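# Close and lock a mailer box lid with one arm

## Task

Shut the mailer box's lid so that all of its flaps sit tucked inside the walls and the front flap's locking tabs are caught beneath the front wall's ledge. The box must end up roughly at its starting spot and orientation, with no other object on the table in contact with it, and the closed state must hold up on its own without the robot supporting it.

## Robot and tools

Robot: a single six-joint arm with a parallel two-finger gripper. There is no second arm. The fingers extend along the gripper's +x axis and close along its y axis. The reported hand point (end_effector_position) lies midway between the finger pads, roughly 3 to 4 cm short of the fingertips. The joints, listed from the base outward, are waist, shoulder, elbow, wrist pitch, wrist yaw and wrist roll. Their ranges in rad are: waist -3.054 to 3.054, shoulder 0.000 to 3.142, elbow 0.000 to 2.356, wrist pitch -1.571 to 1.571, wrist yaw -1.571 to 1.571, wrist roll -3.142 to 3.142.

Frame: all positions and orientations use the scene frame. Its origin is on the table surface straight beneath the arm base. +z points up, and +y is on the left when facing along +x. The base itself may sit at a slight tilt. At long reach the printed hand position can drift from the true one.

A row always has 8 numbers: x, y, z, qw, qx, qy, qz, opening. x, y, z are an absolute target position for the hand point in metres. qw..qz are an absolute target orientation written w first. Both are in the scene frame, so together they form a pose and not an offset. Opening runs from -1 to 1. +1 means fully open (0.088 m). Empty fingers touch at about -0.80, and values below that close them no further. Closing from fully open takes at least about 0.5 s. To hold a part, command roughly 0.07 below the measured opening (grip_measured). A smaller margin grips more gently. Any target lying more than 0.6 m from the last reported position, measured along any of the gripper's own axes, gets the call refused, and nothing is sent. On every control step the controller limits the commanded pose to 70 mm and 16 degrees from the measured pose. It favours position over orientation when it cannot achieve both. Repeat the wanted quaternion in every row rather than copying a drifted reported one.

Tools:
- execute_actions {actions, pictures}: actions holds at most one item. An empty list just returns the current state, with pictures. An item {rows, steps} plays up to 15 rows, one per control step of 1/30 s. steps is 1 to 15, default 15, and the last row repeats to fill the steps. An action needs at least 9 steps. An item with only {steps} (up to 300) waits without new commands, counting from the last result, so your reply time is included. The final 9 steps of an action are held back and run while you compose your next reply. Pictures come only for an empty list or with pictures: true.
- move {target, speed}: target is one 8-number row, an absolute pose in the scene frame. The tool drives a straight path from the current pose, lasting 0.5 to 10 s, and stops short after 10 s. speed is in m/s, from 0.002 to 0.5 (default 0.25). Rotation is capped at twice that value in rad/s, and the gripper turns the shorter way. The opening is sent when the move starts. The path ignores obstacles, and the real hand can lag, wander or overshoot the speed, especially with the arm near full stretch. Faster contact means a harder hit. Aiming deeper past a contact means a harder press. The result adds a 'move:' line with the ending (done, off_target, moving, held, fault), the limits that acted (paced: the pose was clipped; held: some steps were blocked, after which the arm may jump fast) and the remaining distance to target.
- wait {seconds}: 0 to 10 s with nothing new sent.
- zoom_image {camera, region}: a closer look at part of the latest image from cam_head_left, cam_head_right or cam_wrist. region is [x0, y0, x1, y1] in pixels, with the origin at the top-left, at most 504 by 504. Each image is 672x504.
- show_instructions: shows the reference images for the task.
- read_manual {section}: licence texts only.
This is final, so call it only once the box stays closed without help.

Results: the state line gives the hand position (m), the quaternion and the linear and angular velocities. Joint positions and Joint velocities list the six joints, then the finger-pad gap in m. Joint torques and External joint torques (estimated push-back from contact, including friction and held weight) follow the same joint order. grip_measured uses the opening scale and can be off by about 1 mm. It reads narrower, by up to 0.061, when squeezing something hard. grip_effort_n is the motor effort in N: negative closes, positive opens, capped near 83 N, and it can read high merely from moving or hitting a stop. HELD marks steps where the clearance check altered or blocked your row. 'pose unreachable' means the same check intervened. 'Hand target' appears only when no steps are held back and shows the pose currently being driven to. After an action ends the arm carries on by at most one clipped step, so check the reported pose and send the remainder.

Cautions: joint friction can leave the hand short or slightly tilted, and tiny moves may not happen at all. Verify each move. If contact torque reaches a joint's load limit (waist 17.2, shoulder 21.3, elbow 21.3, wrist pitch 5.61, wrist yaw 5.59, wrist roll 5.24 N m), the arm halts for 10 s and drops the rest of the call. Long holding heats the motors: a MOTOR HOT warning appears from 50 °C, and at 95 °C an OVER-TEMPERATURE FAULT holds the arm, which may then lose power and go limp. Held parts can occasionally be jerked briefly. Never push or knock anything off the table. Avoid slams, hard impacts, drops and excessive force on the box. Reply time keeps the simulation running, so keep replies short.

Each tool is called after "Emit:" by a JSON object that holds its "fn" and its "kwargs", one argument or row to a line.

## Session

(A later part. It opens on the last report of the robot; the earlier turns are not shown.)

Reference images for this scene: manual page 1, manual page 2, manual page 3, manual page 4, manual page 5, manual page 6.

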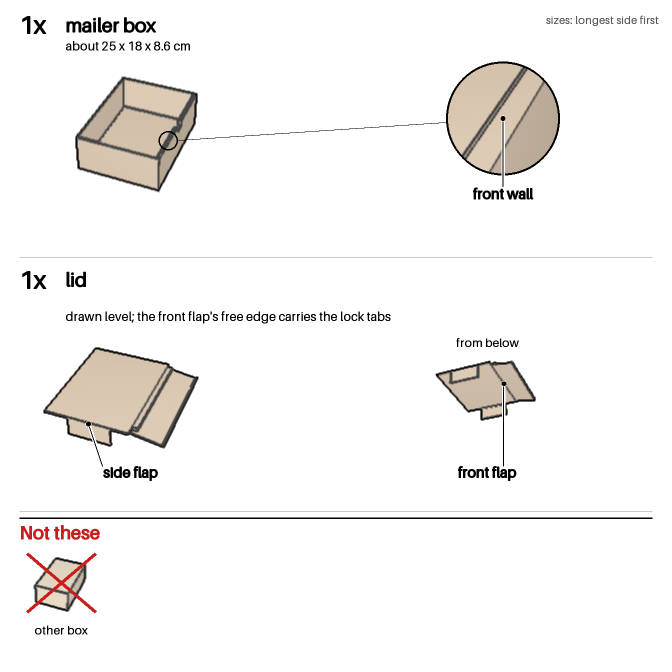

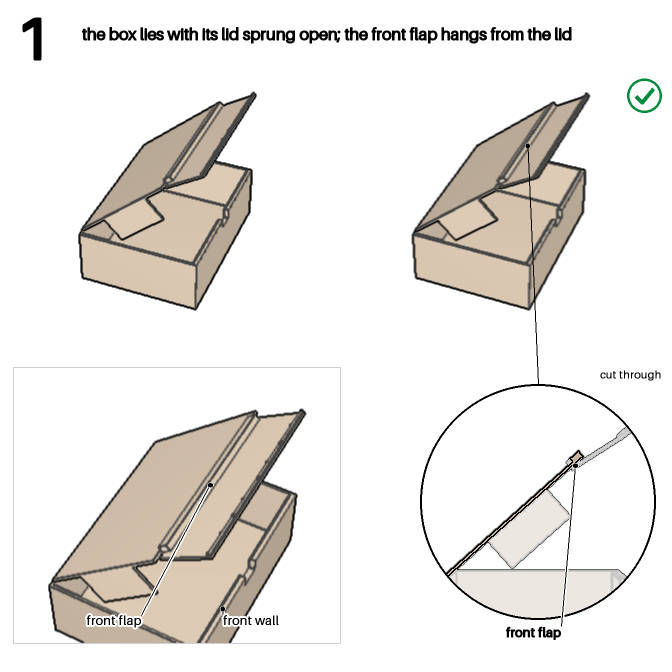

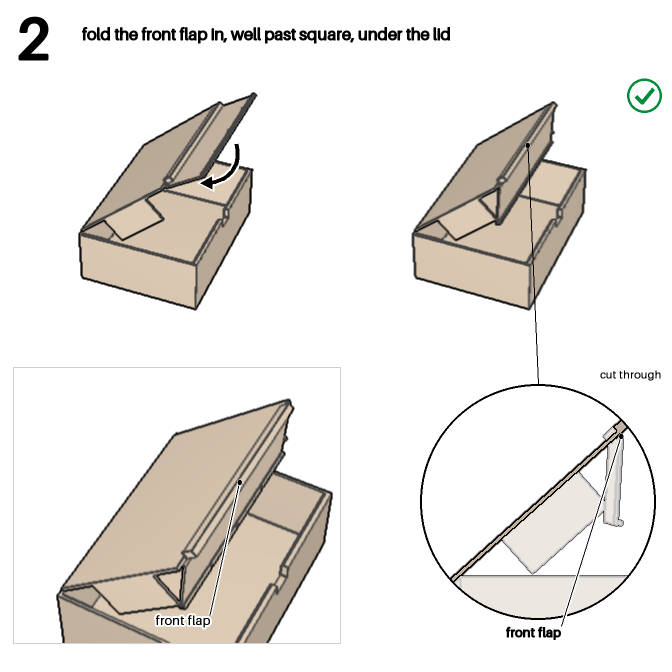

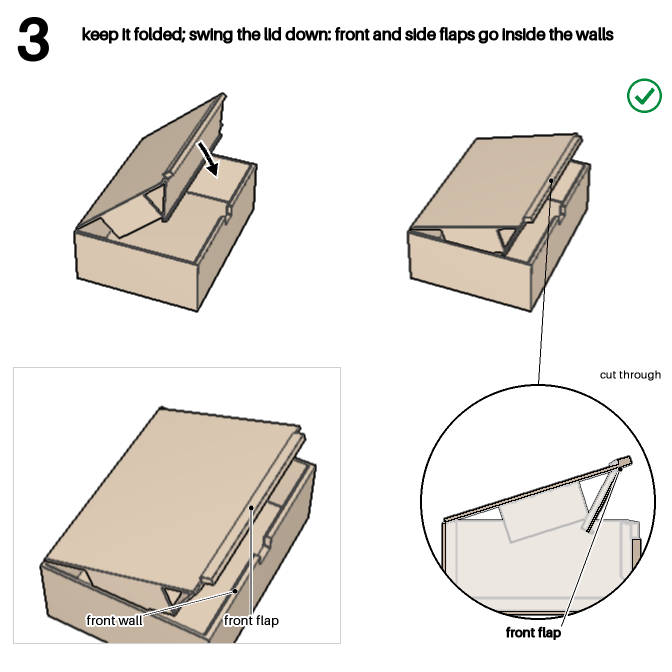

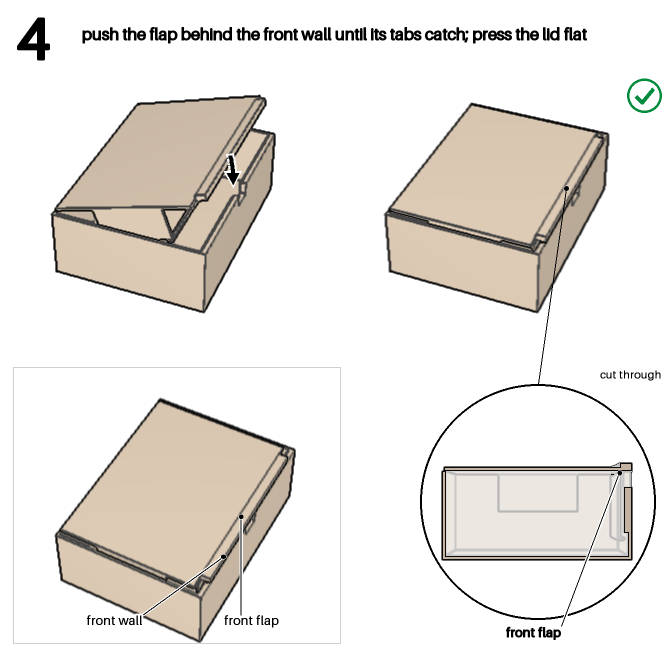

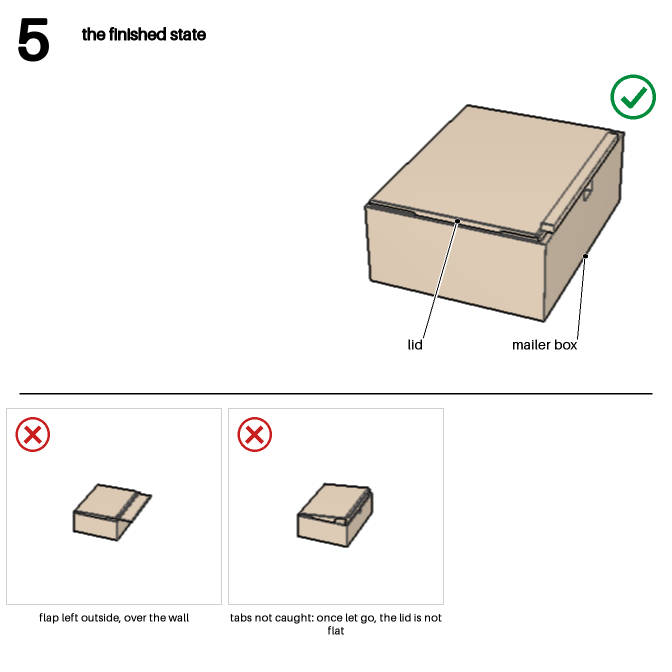

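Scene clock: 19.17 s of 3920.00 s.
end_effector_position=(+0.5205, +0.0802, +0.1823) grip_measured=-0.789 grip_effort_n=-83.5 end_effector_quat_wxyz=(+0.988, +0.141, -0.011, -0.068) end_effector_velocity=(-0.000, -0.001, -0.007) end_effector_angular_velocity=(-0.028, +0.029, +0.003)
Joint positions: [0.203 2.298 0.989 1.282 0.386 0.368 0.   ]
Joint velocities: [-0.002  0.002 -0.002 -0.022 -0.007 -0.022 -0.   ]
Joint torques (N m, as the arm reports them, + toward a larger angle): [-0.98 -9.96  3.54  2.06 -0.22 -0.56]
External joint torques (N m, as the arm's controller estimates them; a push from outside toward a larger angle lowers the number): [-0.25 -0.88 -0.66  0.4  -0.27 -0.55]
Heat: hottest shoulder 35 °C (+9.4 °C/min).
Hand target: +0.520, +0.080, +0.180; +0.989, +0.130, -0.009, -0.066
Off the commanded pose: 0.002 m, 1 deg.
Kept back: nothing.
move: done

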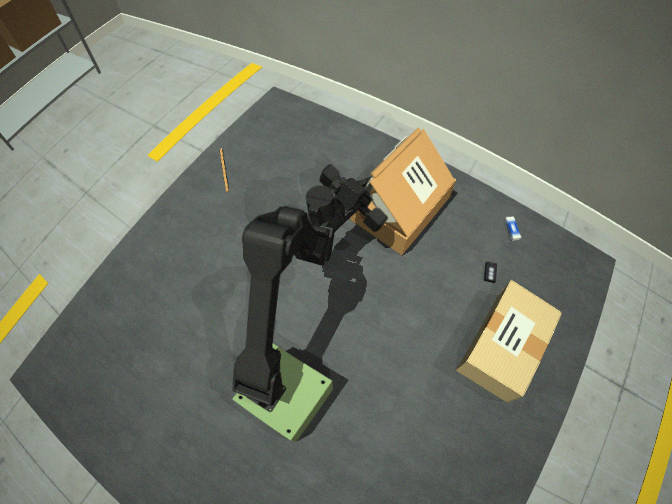

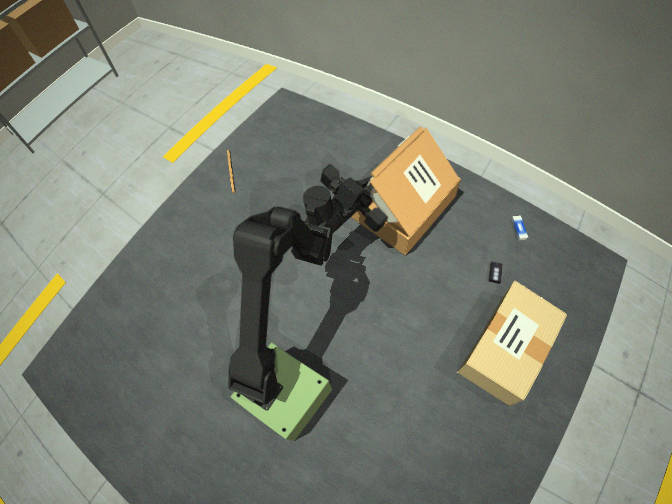

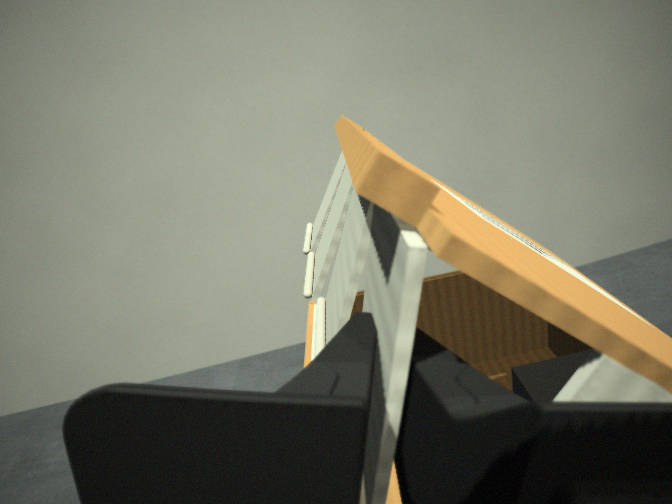

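Emit:
{"fn": "move", "kwargs": {
  "target": [0.5225,0.091,0.156,0.9976,-0.0174,0.001,-0.066,-1],
  "speed": 0.1
}}

Emit:
{"fn": "move", "kwargs": {
  "target": [0.5235,0.096,0.133,0.9892,-0.1302,0.0087,-0.0657,-1],
  "speed": 0.08
}}

Scene clock: 21.53 s of 3920.00 s.
end_effector_position=(+0.5205, +0.0891, +0.1529) grip_measured=-0.789 grip_effort_n=-83.5 end_effector_quat_wxyz=(+0.998, -0.007, +0.007, -0.065) end_effector_velocity=(+0.001, -0.000, -0.002) end_effector_angular_velocity=(-0.009, +0.008, +0.004)
Joint positions: [0.229 2.391 1.013 1.334 0.403 0.078 0.   ]
Joint velocities: [-0.002  0.002  0.002 -0.007 -0.007 -0.007  0.   ]
Joint torques (N m, as the arm reports them, + toward a larger angle): [ -0.46 -10.39   4.89   2.16   0.26  -0.71]
External joint torques (N m, as the arm's controller estimates them; a push from outside toward a larger angle lowers the number): [ 0.32 -1.05  0.94  0.48  0.21 -0.72]
Heat: hottest shoulder 36 °C (+11.1 °C/min).
Hand target: +0.522, +0.091, +0.156; +0.998, -0.017, +0.001, -0.066
Off the commanded pose: 0.004 m, 1 deg.
Kept back: nothing.
move: done

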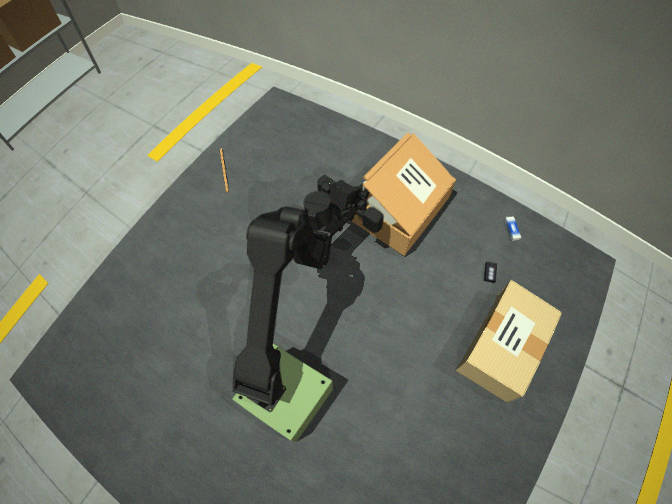

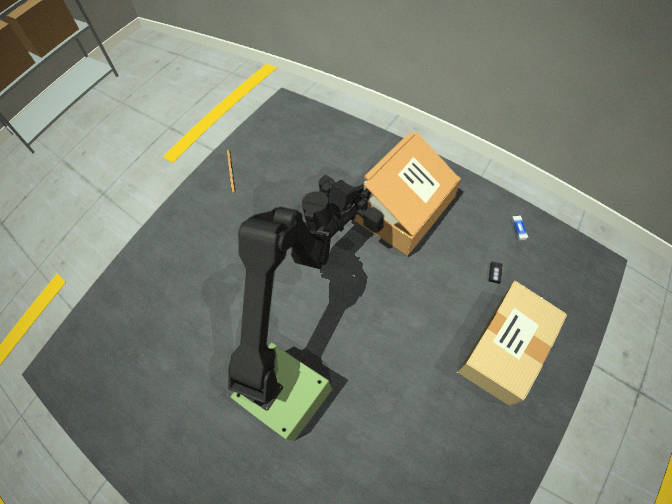

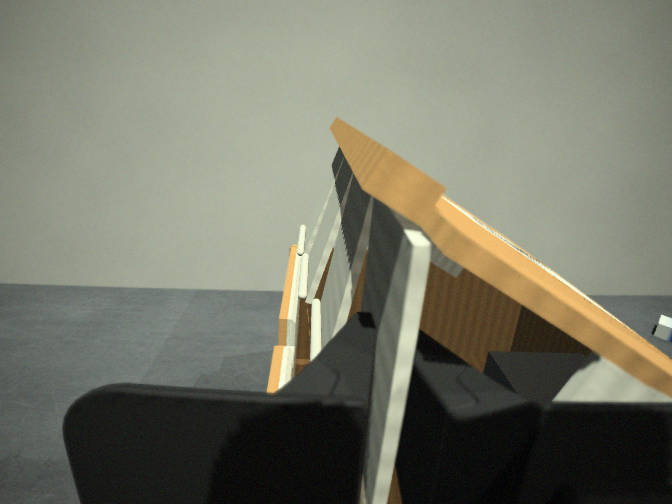

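Scene clock: 23.40 s of 3920.00 s.
end_effector_position=(+0.5229, +0.0949, +0.1383) grip_measured=-0.789 grip_effort_n=-83.5 end_effector_quat_wxyz=(+0.992, -0.106, +0.003, -0.067) end_effector_velocity=(+0.000, -0.001, -0.004) end_effector_angular_velocity=(-0.031, +0.034, +0.002)
Joint positions: [ 0.246  2.467  1.05   1.396  0.424 -0.13   0.   ]
Joint velocities: [-0.002 -0.007 -0.002 -0.037 -0.007 -0.022  0.   ]
Joint torques (N m, as the arm reports them, + toward a larger angle): [-0.54 -9.45  4.31  1.44  0.1  -1.29]
External joint torques (N m, as the arm's controller estimates them; a push from outside toward a larger angle lowers the number): [ 0.28  0.05  0.59 -0.22  0.04 -1.31]
Heat: hottest shoulder 36 °C (+10.3 °C/min).
Hand target: +0.523, +0.096, +0.133; +0.989, -0.130, +0.009, -0.066
Off the commanded pose: 0.005 m, 3 deg.
Kept back: nothing.
move: off_target

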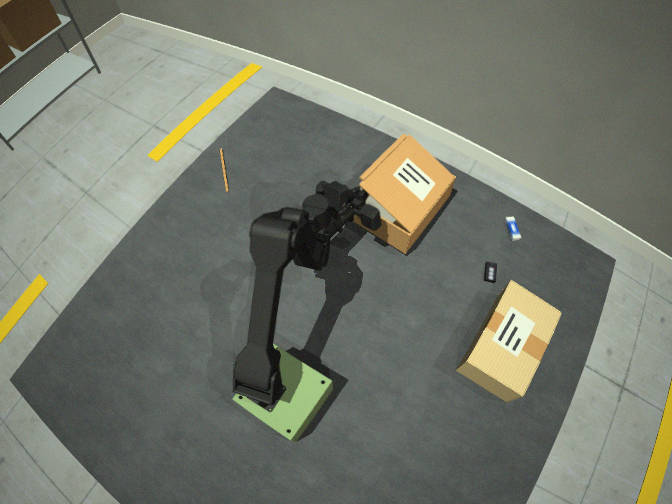

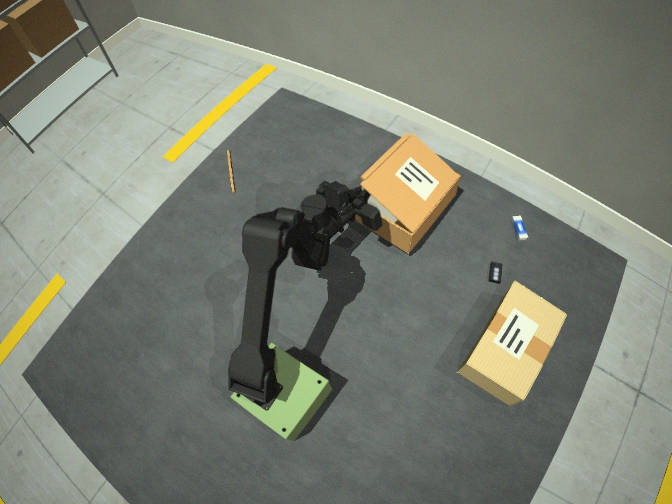

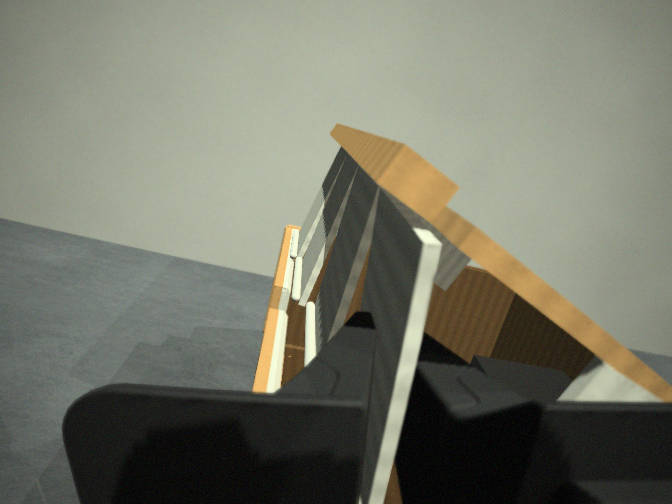

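Emit:
{"fn": "zoom_image", "kwargs": {
  "camera": "cam_wrist",
  "region": [240,120,480,400]
}}

Emit:
{"fn": "zoom_image", "kwargs": {
  "camera": "cam_head_left",
  "region": [320,120,480,280]
}}

Region (240, 120, 480, 400) of cam_wrist's 672x504 image, scaled by 1.800, with more detail than that image has; it fills the left 432 columns of this view, and the rest is white.

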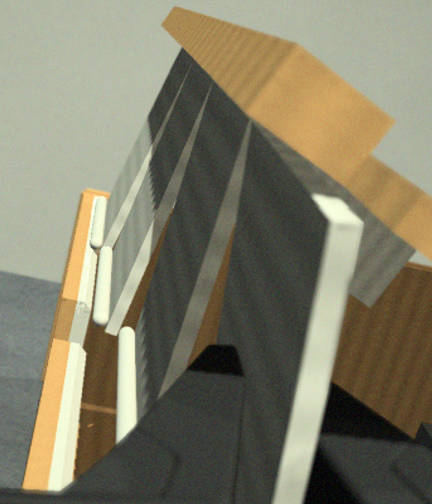

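Region (320, 120, 480, 280) of cam_head_left's 672x504 image, scaled by 3.150, with more detail than that image has.

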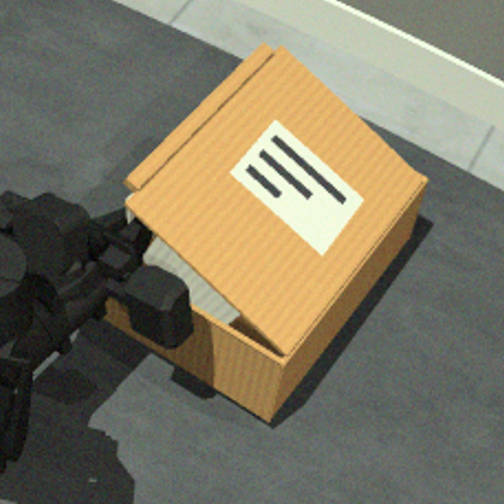

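Emit:
{"fn": "move", "kwargs": {
  "target": [0.5225,0.090,0.141,0.9794,-0.1904,0.0127,-0.0651,-1],
  "speed": 0.05
}}

Emit:
{"fn": "zoom_image", "kwargs": {
  "camera": "cam_wrist",
  "region": [220,100,480,400]
}}

Scene clock: 26.27 s of 3920.00 s.
end_effector_position=(+0.5232, +0.0967, +0.1393) grip_measured=-0.789 grip_effort_n=-83.5 end_effector_quat_wxyz=(+0.985, -0.164, +0.006, -0.057) end_effector_velocity=(-0.001, -0.001, -0.002) end_effector_angular_velocity=(-0.011, +0.013, +0.004)
Joint positions: [ 0.243  2.463  1.048  1.396  0.404 -0.247  0.   ]
Joint velocities: [-0.002 -0.002 -0.007 -0.007 -0.007 -0.007 -0.   ]
Joint torques (N m, as the arm reports them, + toward a larger angle): [ -1.76 -12.61   2.28   0.88   0.25  -1.43]
External joint torques (N m, as the arm's controller estimates them; a push from outside toward a larger angle lowers the number): [-0.95 -3.09 -1.46 -0.8   0.2  -1.45]
Heat: hottest shoulder 37 °C (+11.4 °C/min).
Hand target: +0.523, +0.090, +0.141; +0.980, -0.190, +0.013, -0.065
Off the commanded pose: 0.007 m, 3 deg.
Kept back: nothing.
move: off_target

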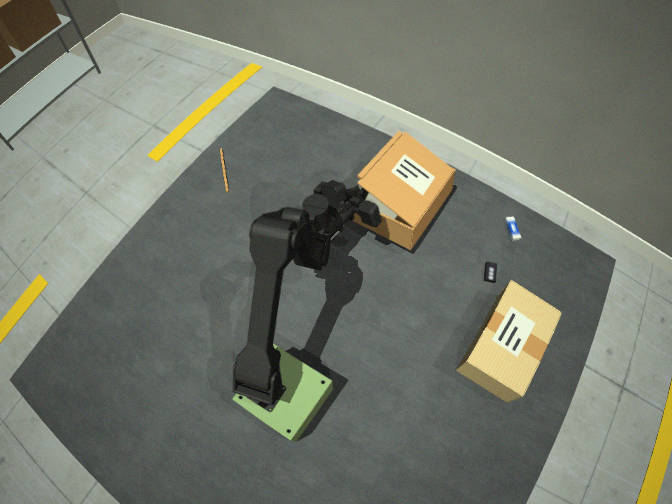

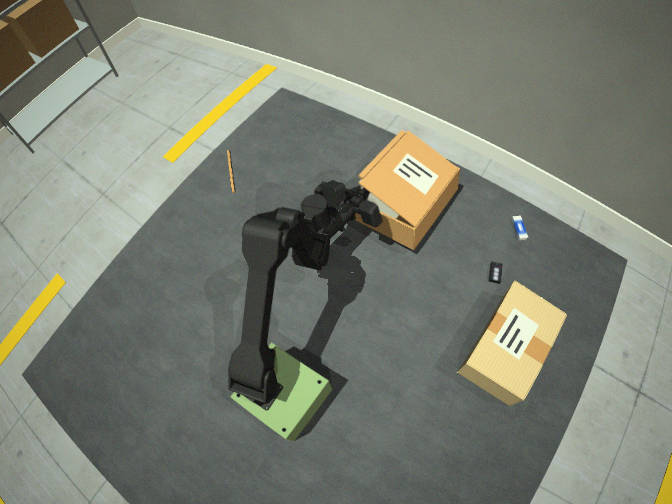

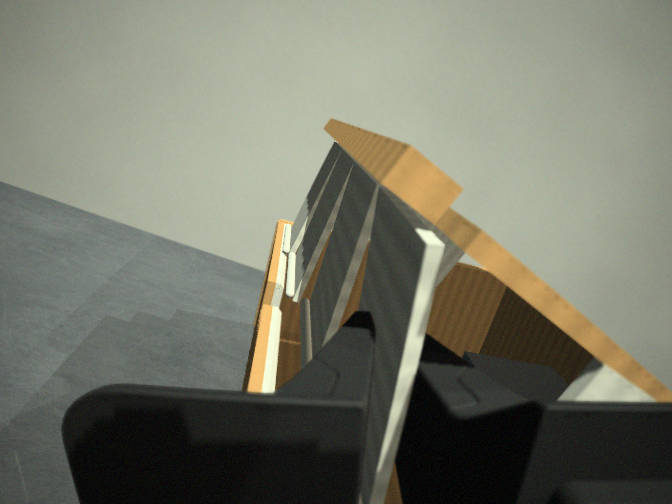

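Region (220, 100, 480, 400) of cam_wrist's 672x504 image, scaled by 1.680, with more detail than that image has; it fills the left 437 columns of this view, and the rest is white.

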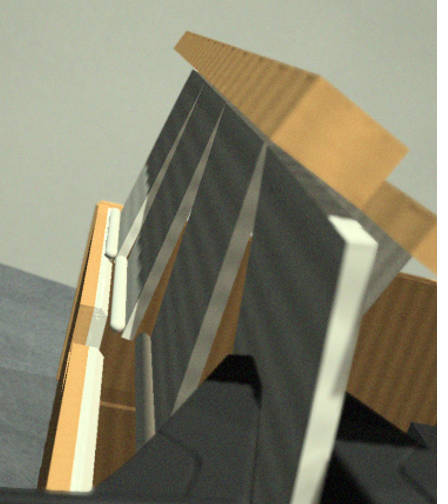

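Emit:
{"fn": "move", "kwargs": {
  "target": [0.5232,0.097,0.134,0.9953,-0.0696,0.0046,-0.0661,-1],
  "speed": 0.05
}}

Emit:
{"fn": "zoom_image", "kwargs": {
  "camera": "cam_wrist",
  "region": [220,100,480,400]
}}

Scene clock: 28.83 s of 3920.00 s.
end_effector_position=(+0.5218, +0.0962, +0.1356) grip_measured=-0.789 grip_effort_n=-83.5 end_effector_quat_wxyz=(+0.996, -0.062, +0.003, -0.066) end_effector_velocity=(-0.000, -0.000, -0.001) end_effector_angular_velocity=(+0.005, +0.006, +0.004)
Joint positions: [ 0.25   2.47   1.048  1.394  0.426 -0.039  0.   ]
Joint velocities: [-0.002 -0.002 -0.002 -0.007 -0.007  0.007  0.   ]
Joint torques (N m, as the arm reports them, + toward a larger angle): [ -0.62 -10.12   4.55   1.47   0.13  -0.49]
External joint torques (N m, as the arm's controller estimates them; a push from outside toward a larger angle lowers the number): [ 0.23 -0.55  0.81 -0.22  0.07 -0.51]
Heat: hottest shoulder 38 °C (+12.5 °C/min).
Hand target: +0.523, +0.097, +0.134; +0.995, -0.070, +0.005, -0.066
Off the commanded pose: 0.002 m, 1 deg.
Kept back: nothing.
move: done

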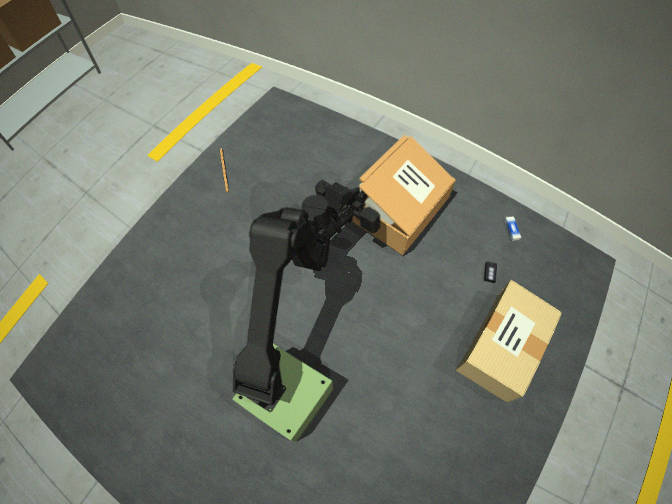

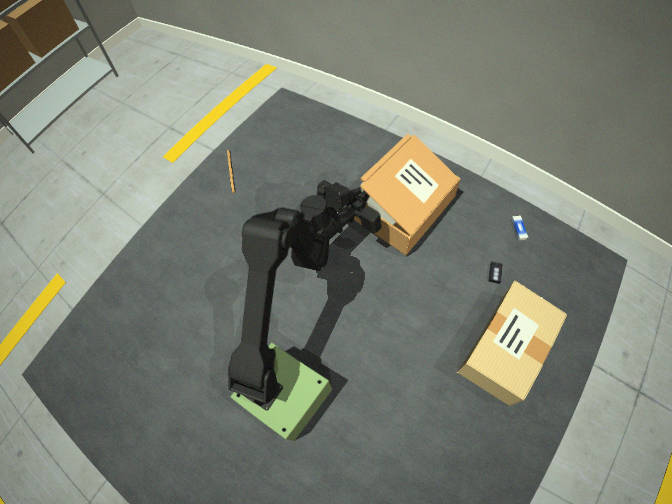

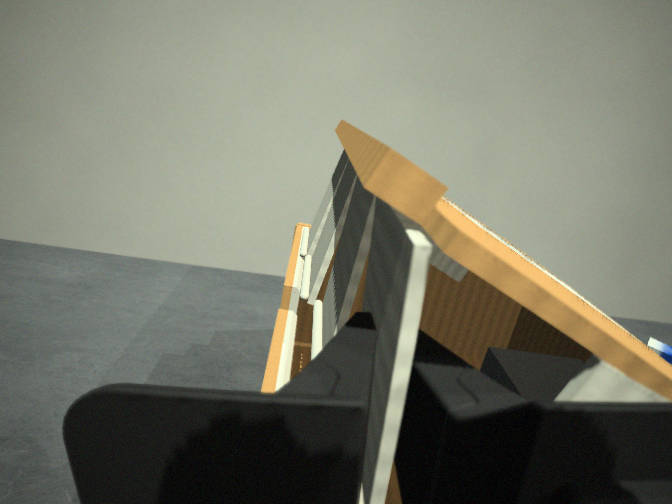

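Region (220, 100, 480, 400) of cam_wrist's 672x504 image, scaled by 1.680, with more detail than that image has; it fills the left 437 columns of this view, and the rest is white.

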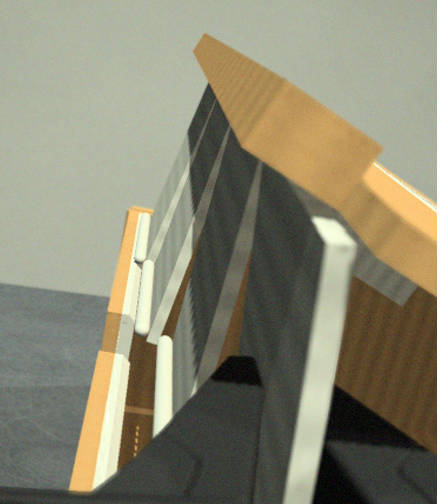

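Emit:
{"fn": "move", "kwargs": {
  "target": [0.5232,0.097,0.116,0.9953,-0.0696,0.0046,-0.0661,-1],
  "speed": 0.02
}}

Emit:
{"fn": "zoom_image", "kwargs": {
  "camera": "cam_wrist",
  "region": [220,100,480,400]
}}

Scene clock: 30.33 s of 3920.00 s.
end_effector_position=(+0.5236, +0.0974, +0.1260) grip_measured=-0.789 grip_effort_n=-83.5 end_effector_quat_wxyz=(+0.996, -0.054, -0.006, -0.066) end_effector_velocity=(+0.000, -0.000, -0.001) end_effector_angular_velocity=(-0.021, +0.001, +0.005)
Joint positions: [ 0.253  2.522  1.074  1.44   0.431 -0.029  0.   ]
Joint velocities: [-0.002  0.007  0.002  0.007 -0.007 -0.022 -0.   ]
Joint torques (N m, as the arm reports them, + toward a larger angle): [-0.55 -8.73  3.82  1.2   0.04 -0.68]
External joint torques (N m, as the arm's controller estimates them; a push from outside toward a larger angle lowers the number): [ 0.25  0.79  0.29 -0.45 -0.01 -0.7 ]
Heat: hottest shoulder 38 °C (+11.9 °C/min).
Hand target: +0.523, +0.097, +0.116; +0.995, -0.069, +0.005, -0.066
Off the commanded pose: 0.010 m, 2 deg.
Kept back: nothing.
move: off_target

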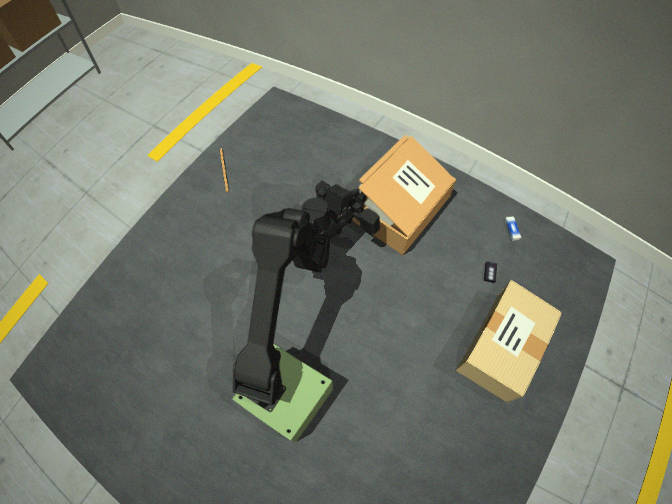

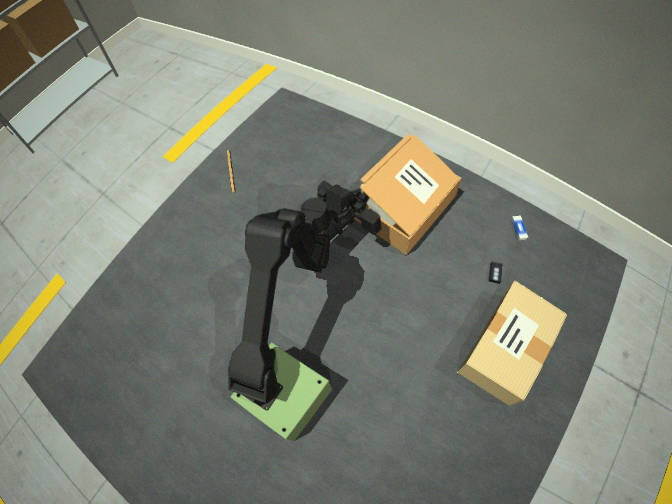

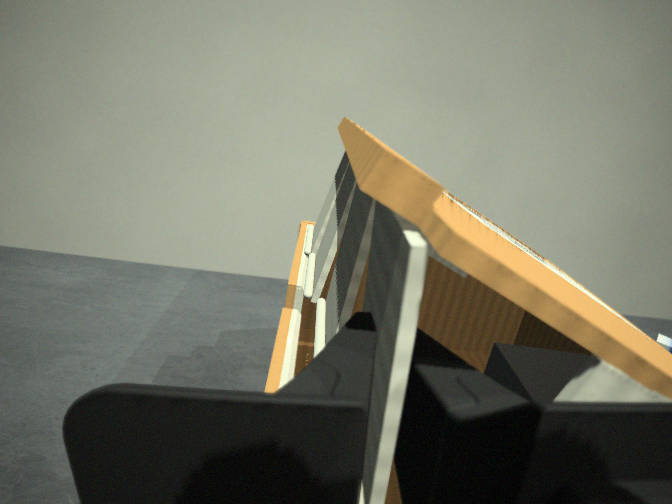

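Region (220, 100, 480, 400) of cam_wrist's 672x504 image, scaled by 1.680, with more detail than that image has; it fills the left 437 columns of this view, and the rest is white.

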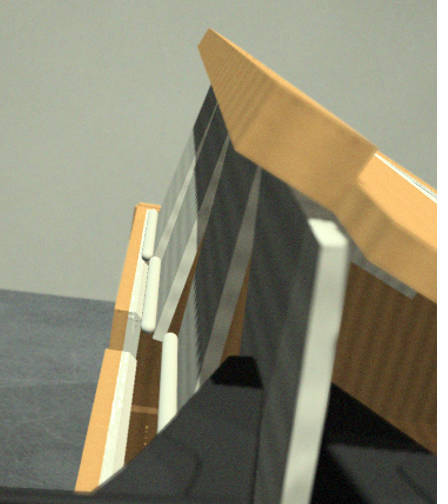

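Emit:
{"fn": "move", "kwargs": {
  "target": [0.5232,0.097,0.107,0.9953,-0.0696,0.0046,-0.0661,-1],
  "speed": 0.02
}}

Emit:
{"fn": "zoom_image", "kwargs": {
  "camera": "cam_wrist",
  "region": [260,190,380,340]
}}

Scene clock: 31.97 s of 3920.00 s.
end_effector_position=(+0.5253, +0.0975, +0.1242) grip_measured=-0.789 grip_effort_n=-83.5 end_effector_quat_wxyz=(+0.996, -0.053, -0.015, -0.067) end_effector_velocity=(+0.000, +0.004, -0.002) end_effector_angular_velocity=(-0.022, +0.002, +0.024)
Joint positions: [ 0.254  2.546  1.09   1.466  0.434 -0.033  0.   ]
Joint velocities: [ 0.002  0.007  0.002  0.007 -0.022 -0.022 -0.   ]
Joint torques (N m, as the arm reports them, + toward a larger angle): [-0.66 -7.77  3.17  0.88 -0.01 -0.5 ]
External joint torques (N m, as the arm's controller estimates them; a push from outside toward a larger angle lowers the number): [ 0.07  1.76 -0.3  -0.76 -0.05 -0.51]
Heat: hottest shoulder 38 °C (+11.3 °C/min).
Hand target: +0.523, +0.097, +0.107; +0.995, -0.069, +0.005, -0.066
Off the commanded pose: 0.017 m, 3 deg.
Kept back: nothing.
move: off_target

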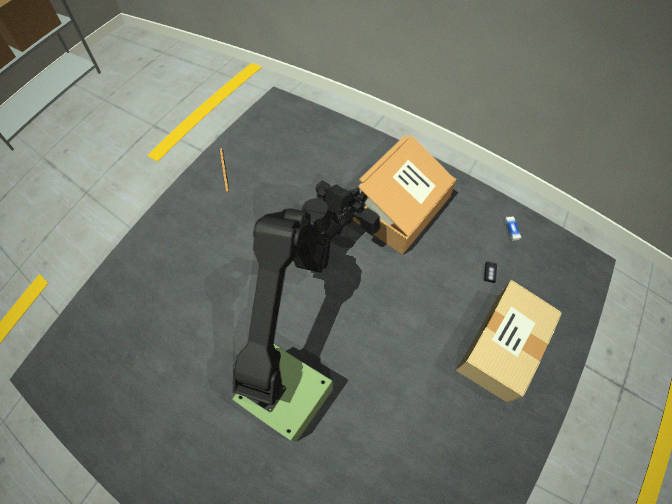

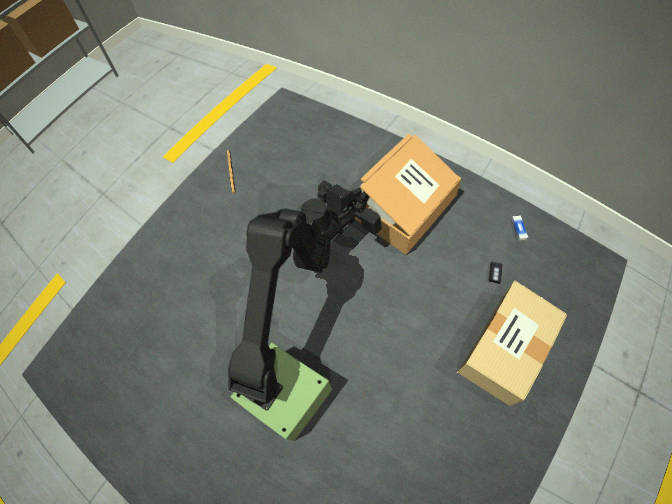

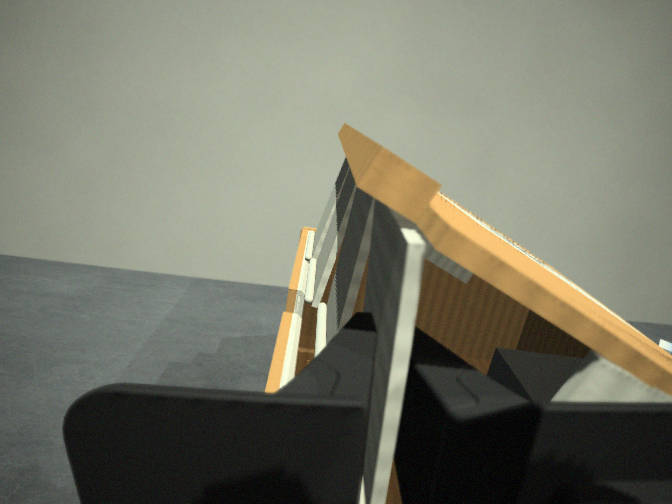

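Region (260, 190, 380, 340) of cam_wrist's 672x504 image, scaled by 3.360, with more detail than that image has; it fills the left 403 columns of this view, and the rest is white.

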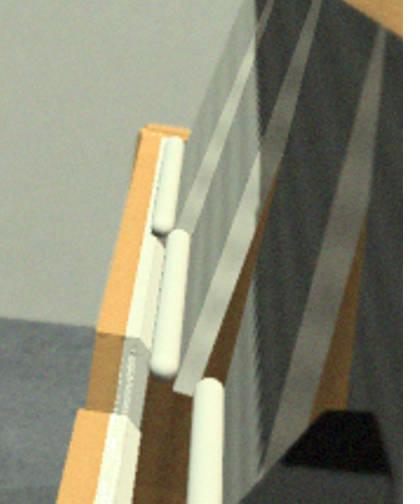

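Emit:
{"fn": "move", "kwargs": {
  "target": [0.523,0.097,0.112,0.990,-0.054,0.108,-0.060,-0.77],
  "speed": 0.04
}}

Emit:
{"fn": "zoom_image", "kwargs": {
  "camera": "cam_wrist",
  "region": [220,100,480,400]
}}

Scene clock: 35.77 s of 3920.00 s.
end_effector_position=(+0.5277, +0.0983, +0.1274) grip_measured=-0.766 grip_effort_n=-17.9 end_effector_quat_wxyz=(+0.993, -0.044, +0.084, -0.065) end_effector_velocity=(-0.000, -0.003, -0.001) end_effector_angular_velocity=(+0.004, +0.016, -0.003)
Joint positions: [0.248 2.385 1.071 1.108 0.412 0.059 0.001]
Joint velocities: [-0.007 -0.007 -0.002 -0.022 -0.007  0.007 -0.   ]
Joint torques (N m, as the arm reports them, + toward a larger angle): [-0.85 -9.33  2.64  0.16 -0.42 -0.03]
External joint torques (N m, as the arm's controller estimates them; a push from outside toward a larger angle lowers the number): [-0.03  0.24 -1.58 -1.53 -0.52 -0.04]
Heat: hottest shoulder 39 °C (+11.7 °C/min).
Hand target: +0.523, +0.097, +0.112; +0.991, -0.053, +0.108, -0.061
Off the commanded pose: 0.016 m, 3 deg.
Kept back: nothing.
move: off_target

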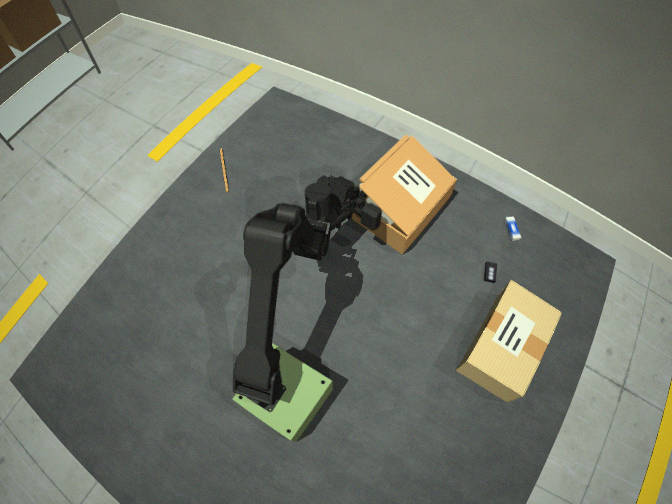

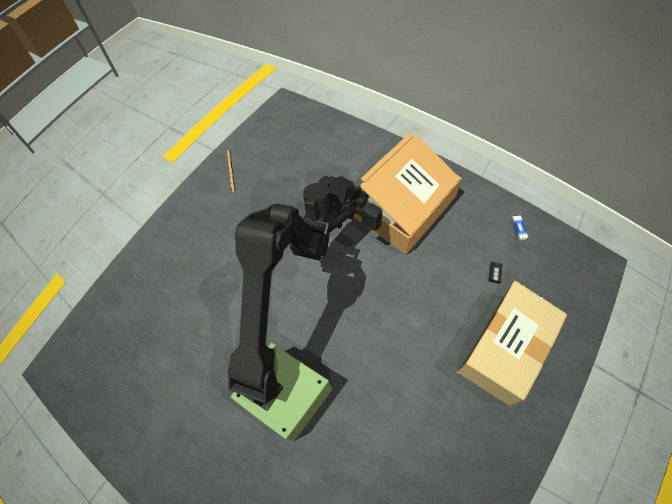

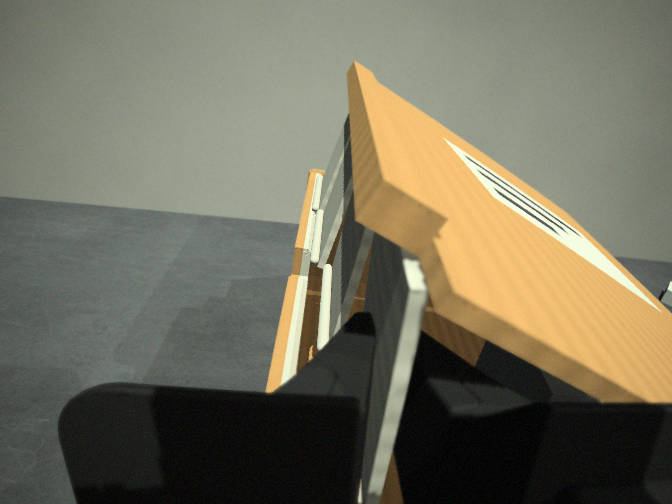

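Region (220, 100, 480, 400) of cam_wrist's 672x504 image, scaled by 1.680, with more detail than that image has; it fills the left 437 columns of this view, and the rest is white.

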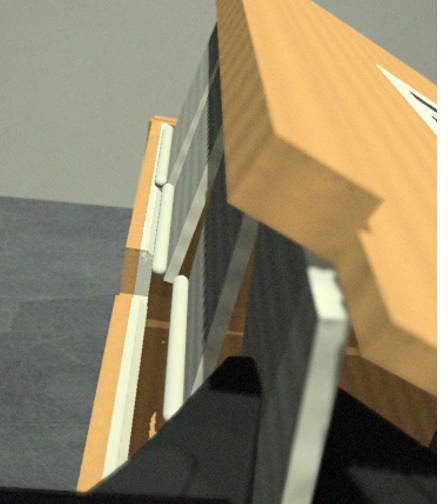

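Emit:
{"fn": "move", "kwargs": {
  "target": [0.526,0.082,0.160,0.992,-0.06,0.09,-0.06,-1],
  "speed": 0.04
}}

Emit:
{"fn": "move", "kwargs": {
  "target": [0.524,0.075,0.152,0.9862,-0.124,0.0949,-0.0541,-1],
  "speed": 0.05
}}

Scene clock: 38.07 s of 3920.00 s.
end_effector_position=(+0.5261, +0.0842, +0.1503) grip_measured=-0.801 grip_effort_n=-83.5 end_effector_quat_wxyz=(+0.992, -0.053, +0.096, -0.059) end_effector_velocity=(+0.000, -0.003, +0.002) end_effector_angular_velocity=(-0.035, +0.007, +0.006)
Joint positions: [0.205 2.286 1.034 1.027 0.357 0.038 0.   ]
Joint velocities: [-0.007 -0.007 -0.002 -0.007 -0.007 -0.037  0.   ]
Joint torques (N m, as the arm reports them, + toward a larger angle): [ -1.41 -13.96   3.6    1.43   0.1   -0.57]
External joint torques (N m, as the arm's controller estimates them; a push from outside toward a larger angle lowers the number): [-0.6  -4.6  -0.92 -0.27  0.   -0.58]
Heat: hottest shoulder 40 °C (+12.6 °C/min).
Hand target: +0.526, +0.082, +0.160; +0.992, -0.060, +0.090, -0.060
Off the commanded pose: 0.010 m, 1 deg.
Kept back: nothing.
move: off_target

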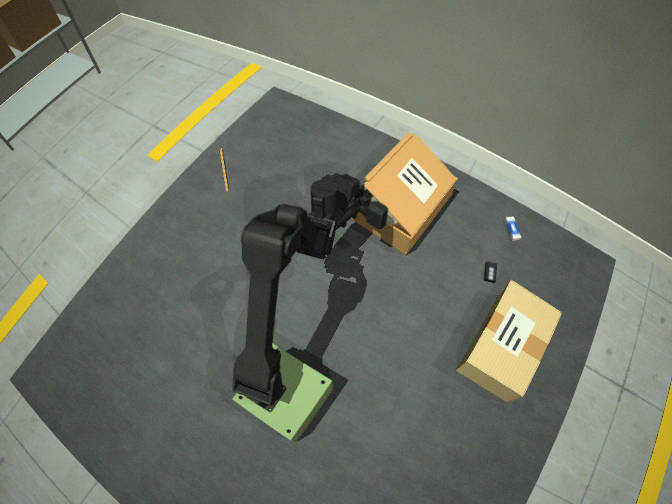

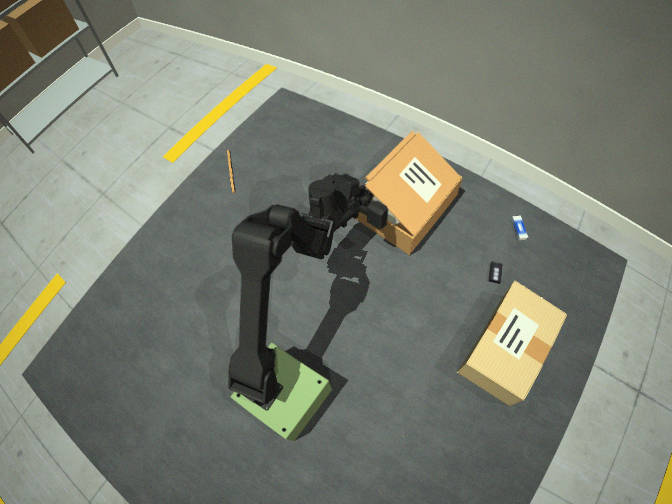

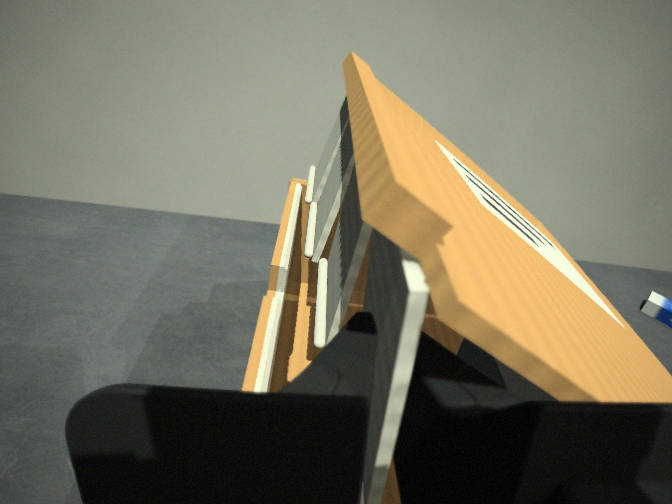

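Scene clock: 39.73 s of 3920.00 s.
end_effector_position=(+0.5238, +0.0772, +0.1483) grip_measured=-0.801 grip_effort_n=-83.5 end_effector_quat_wxyz=(+0.987, -0.113, +0.099, -0.052) end_effector_velocity=(-0.000, -0.003, +0.003) end_effector_angular_velocity=(-0.004, -0.006, +0.002)
Joint positions: [ 0.189  2.286  1.016  1.046  0.34  -0.086  0.   ]
Joint velocities: [-0.007 -0.007 -0.007  0.007 -0.007 -0.007  0.   ]
Joint torques (N m, as the arm reports them, + toward a larger angle): [ -1.31 -11.4    3.92   2.26   0.27  -0.69]
External joint torques (N m, as the arm's controller estimates them; a push from outside toward a larger angle lowers the number): [-0.52 -2.02 -0.6   0.53  0.17 -0.71]
Heat: hottest shoulder 40 °C (+12.1 °C/min).
Hand target: +0.524, +0.075, +0.152; +0.986, -0.124, +0.095, -0.054
Off the commanded pose: 0.004 m, 1 deg.
Kept back: nothing.
move: done

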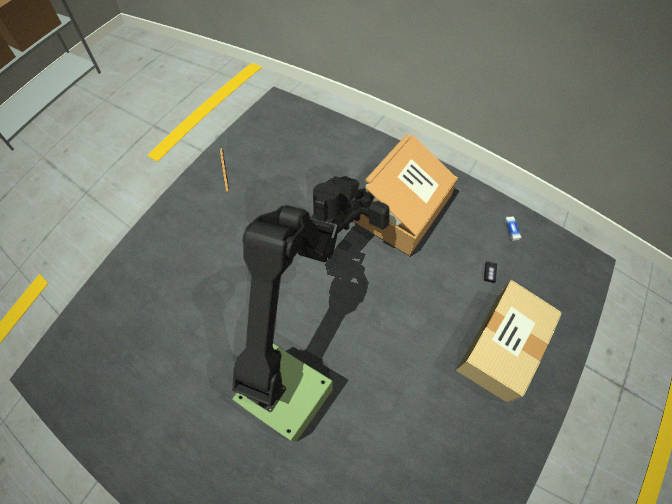

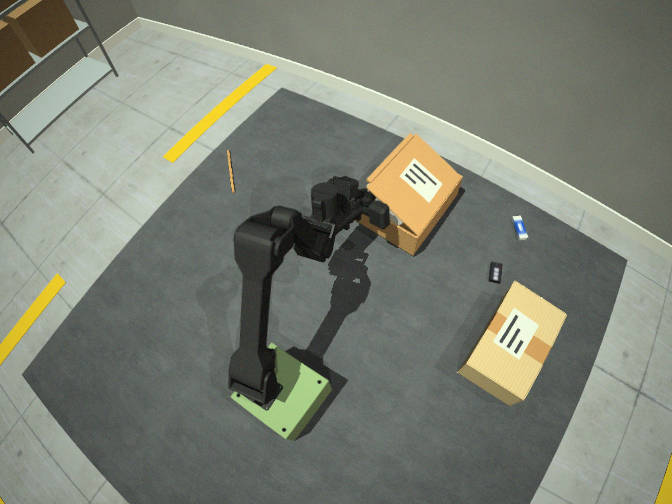

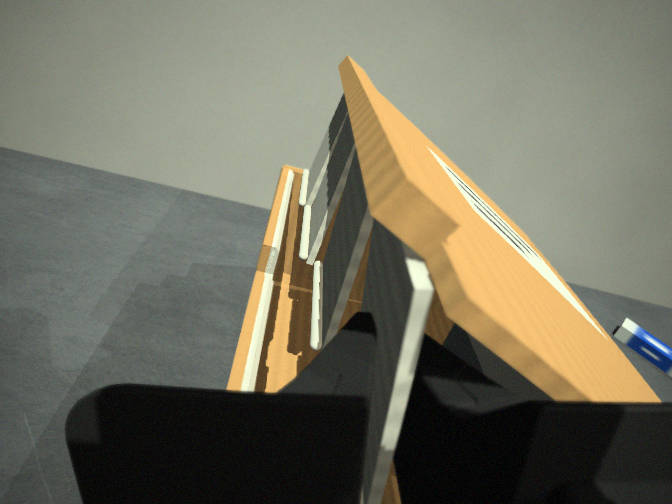

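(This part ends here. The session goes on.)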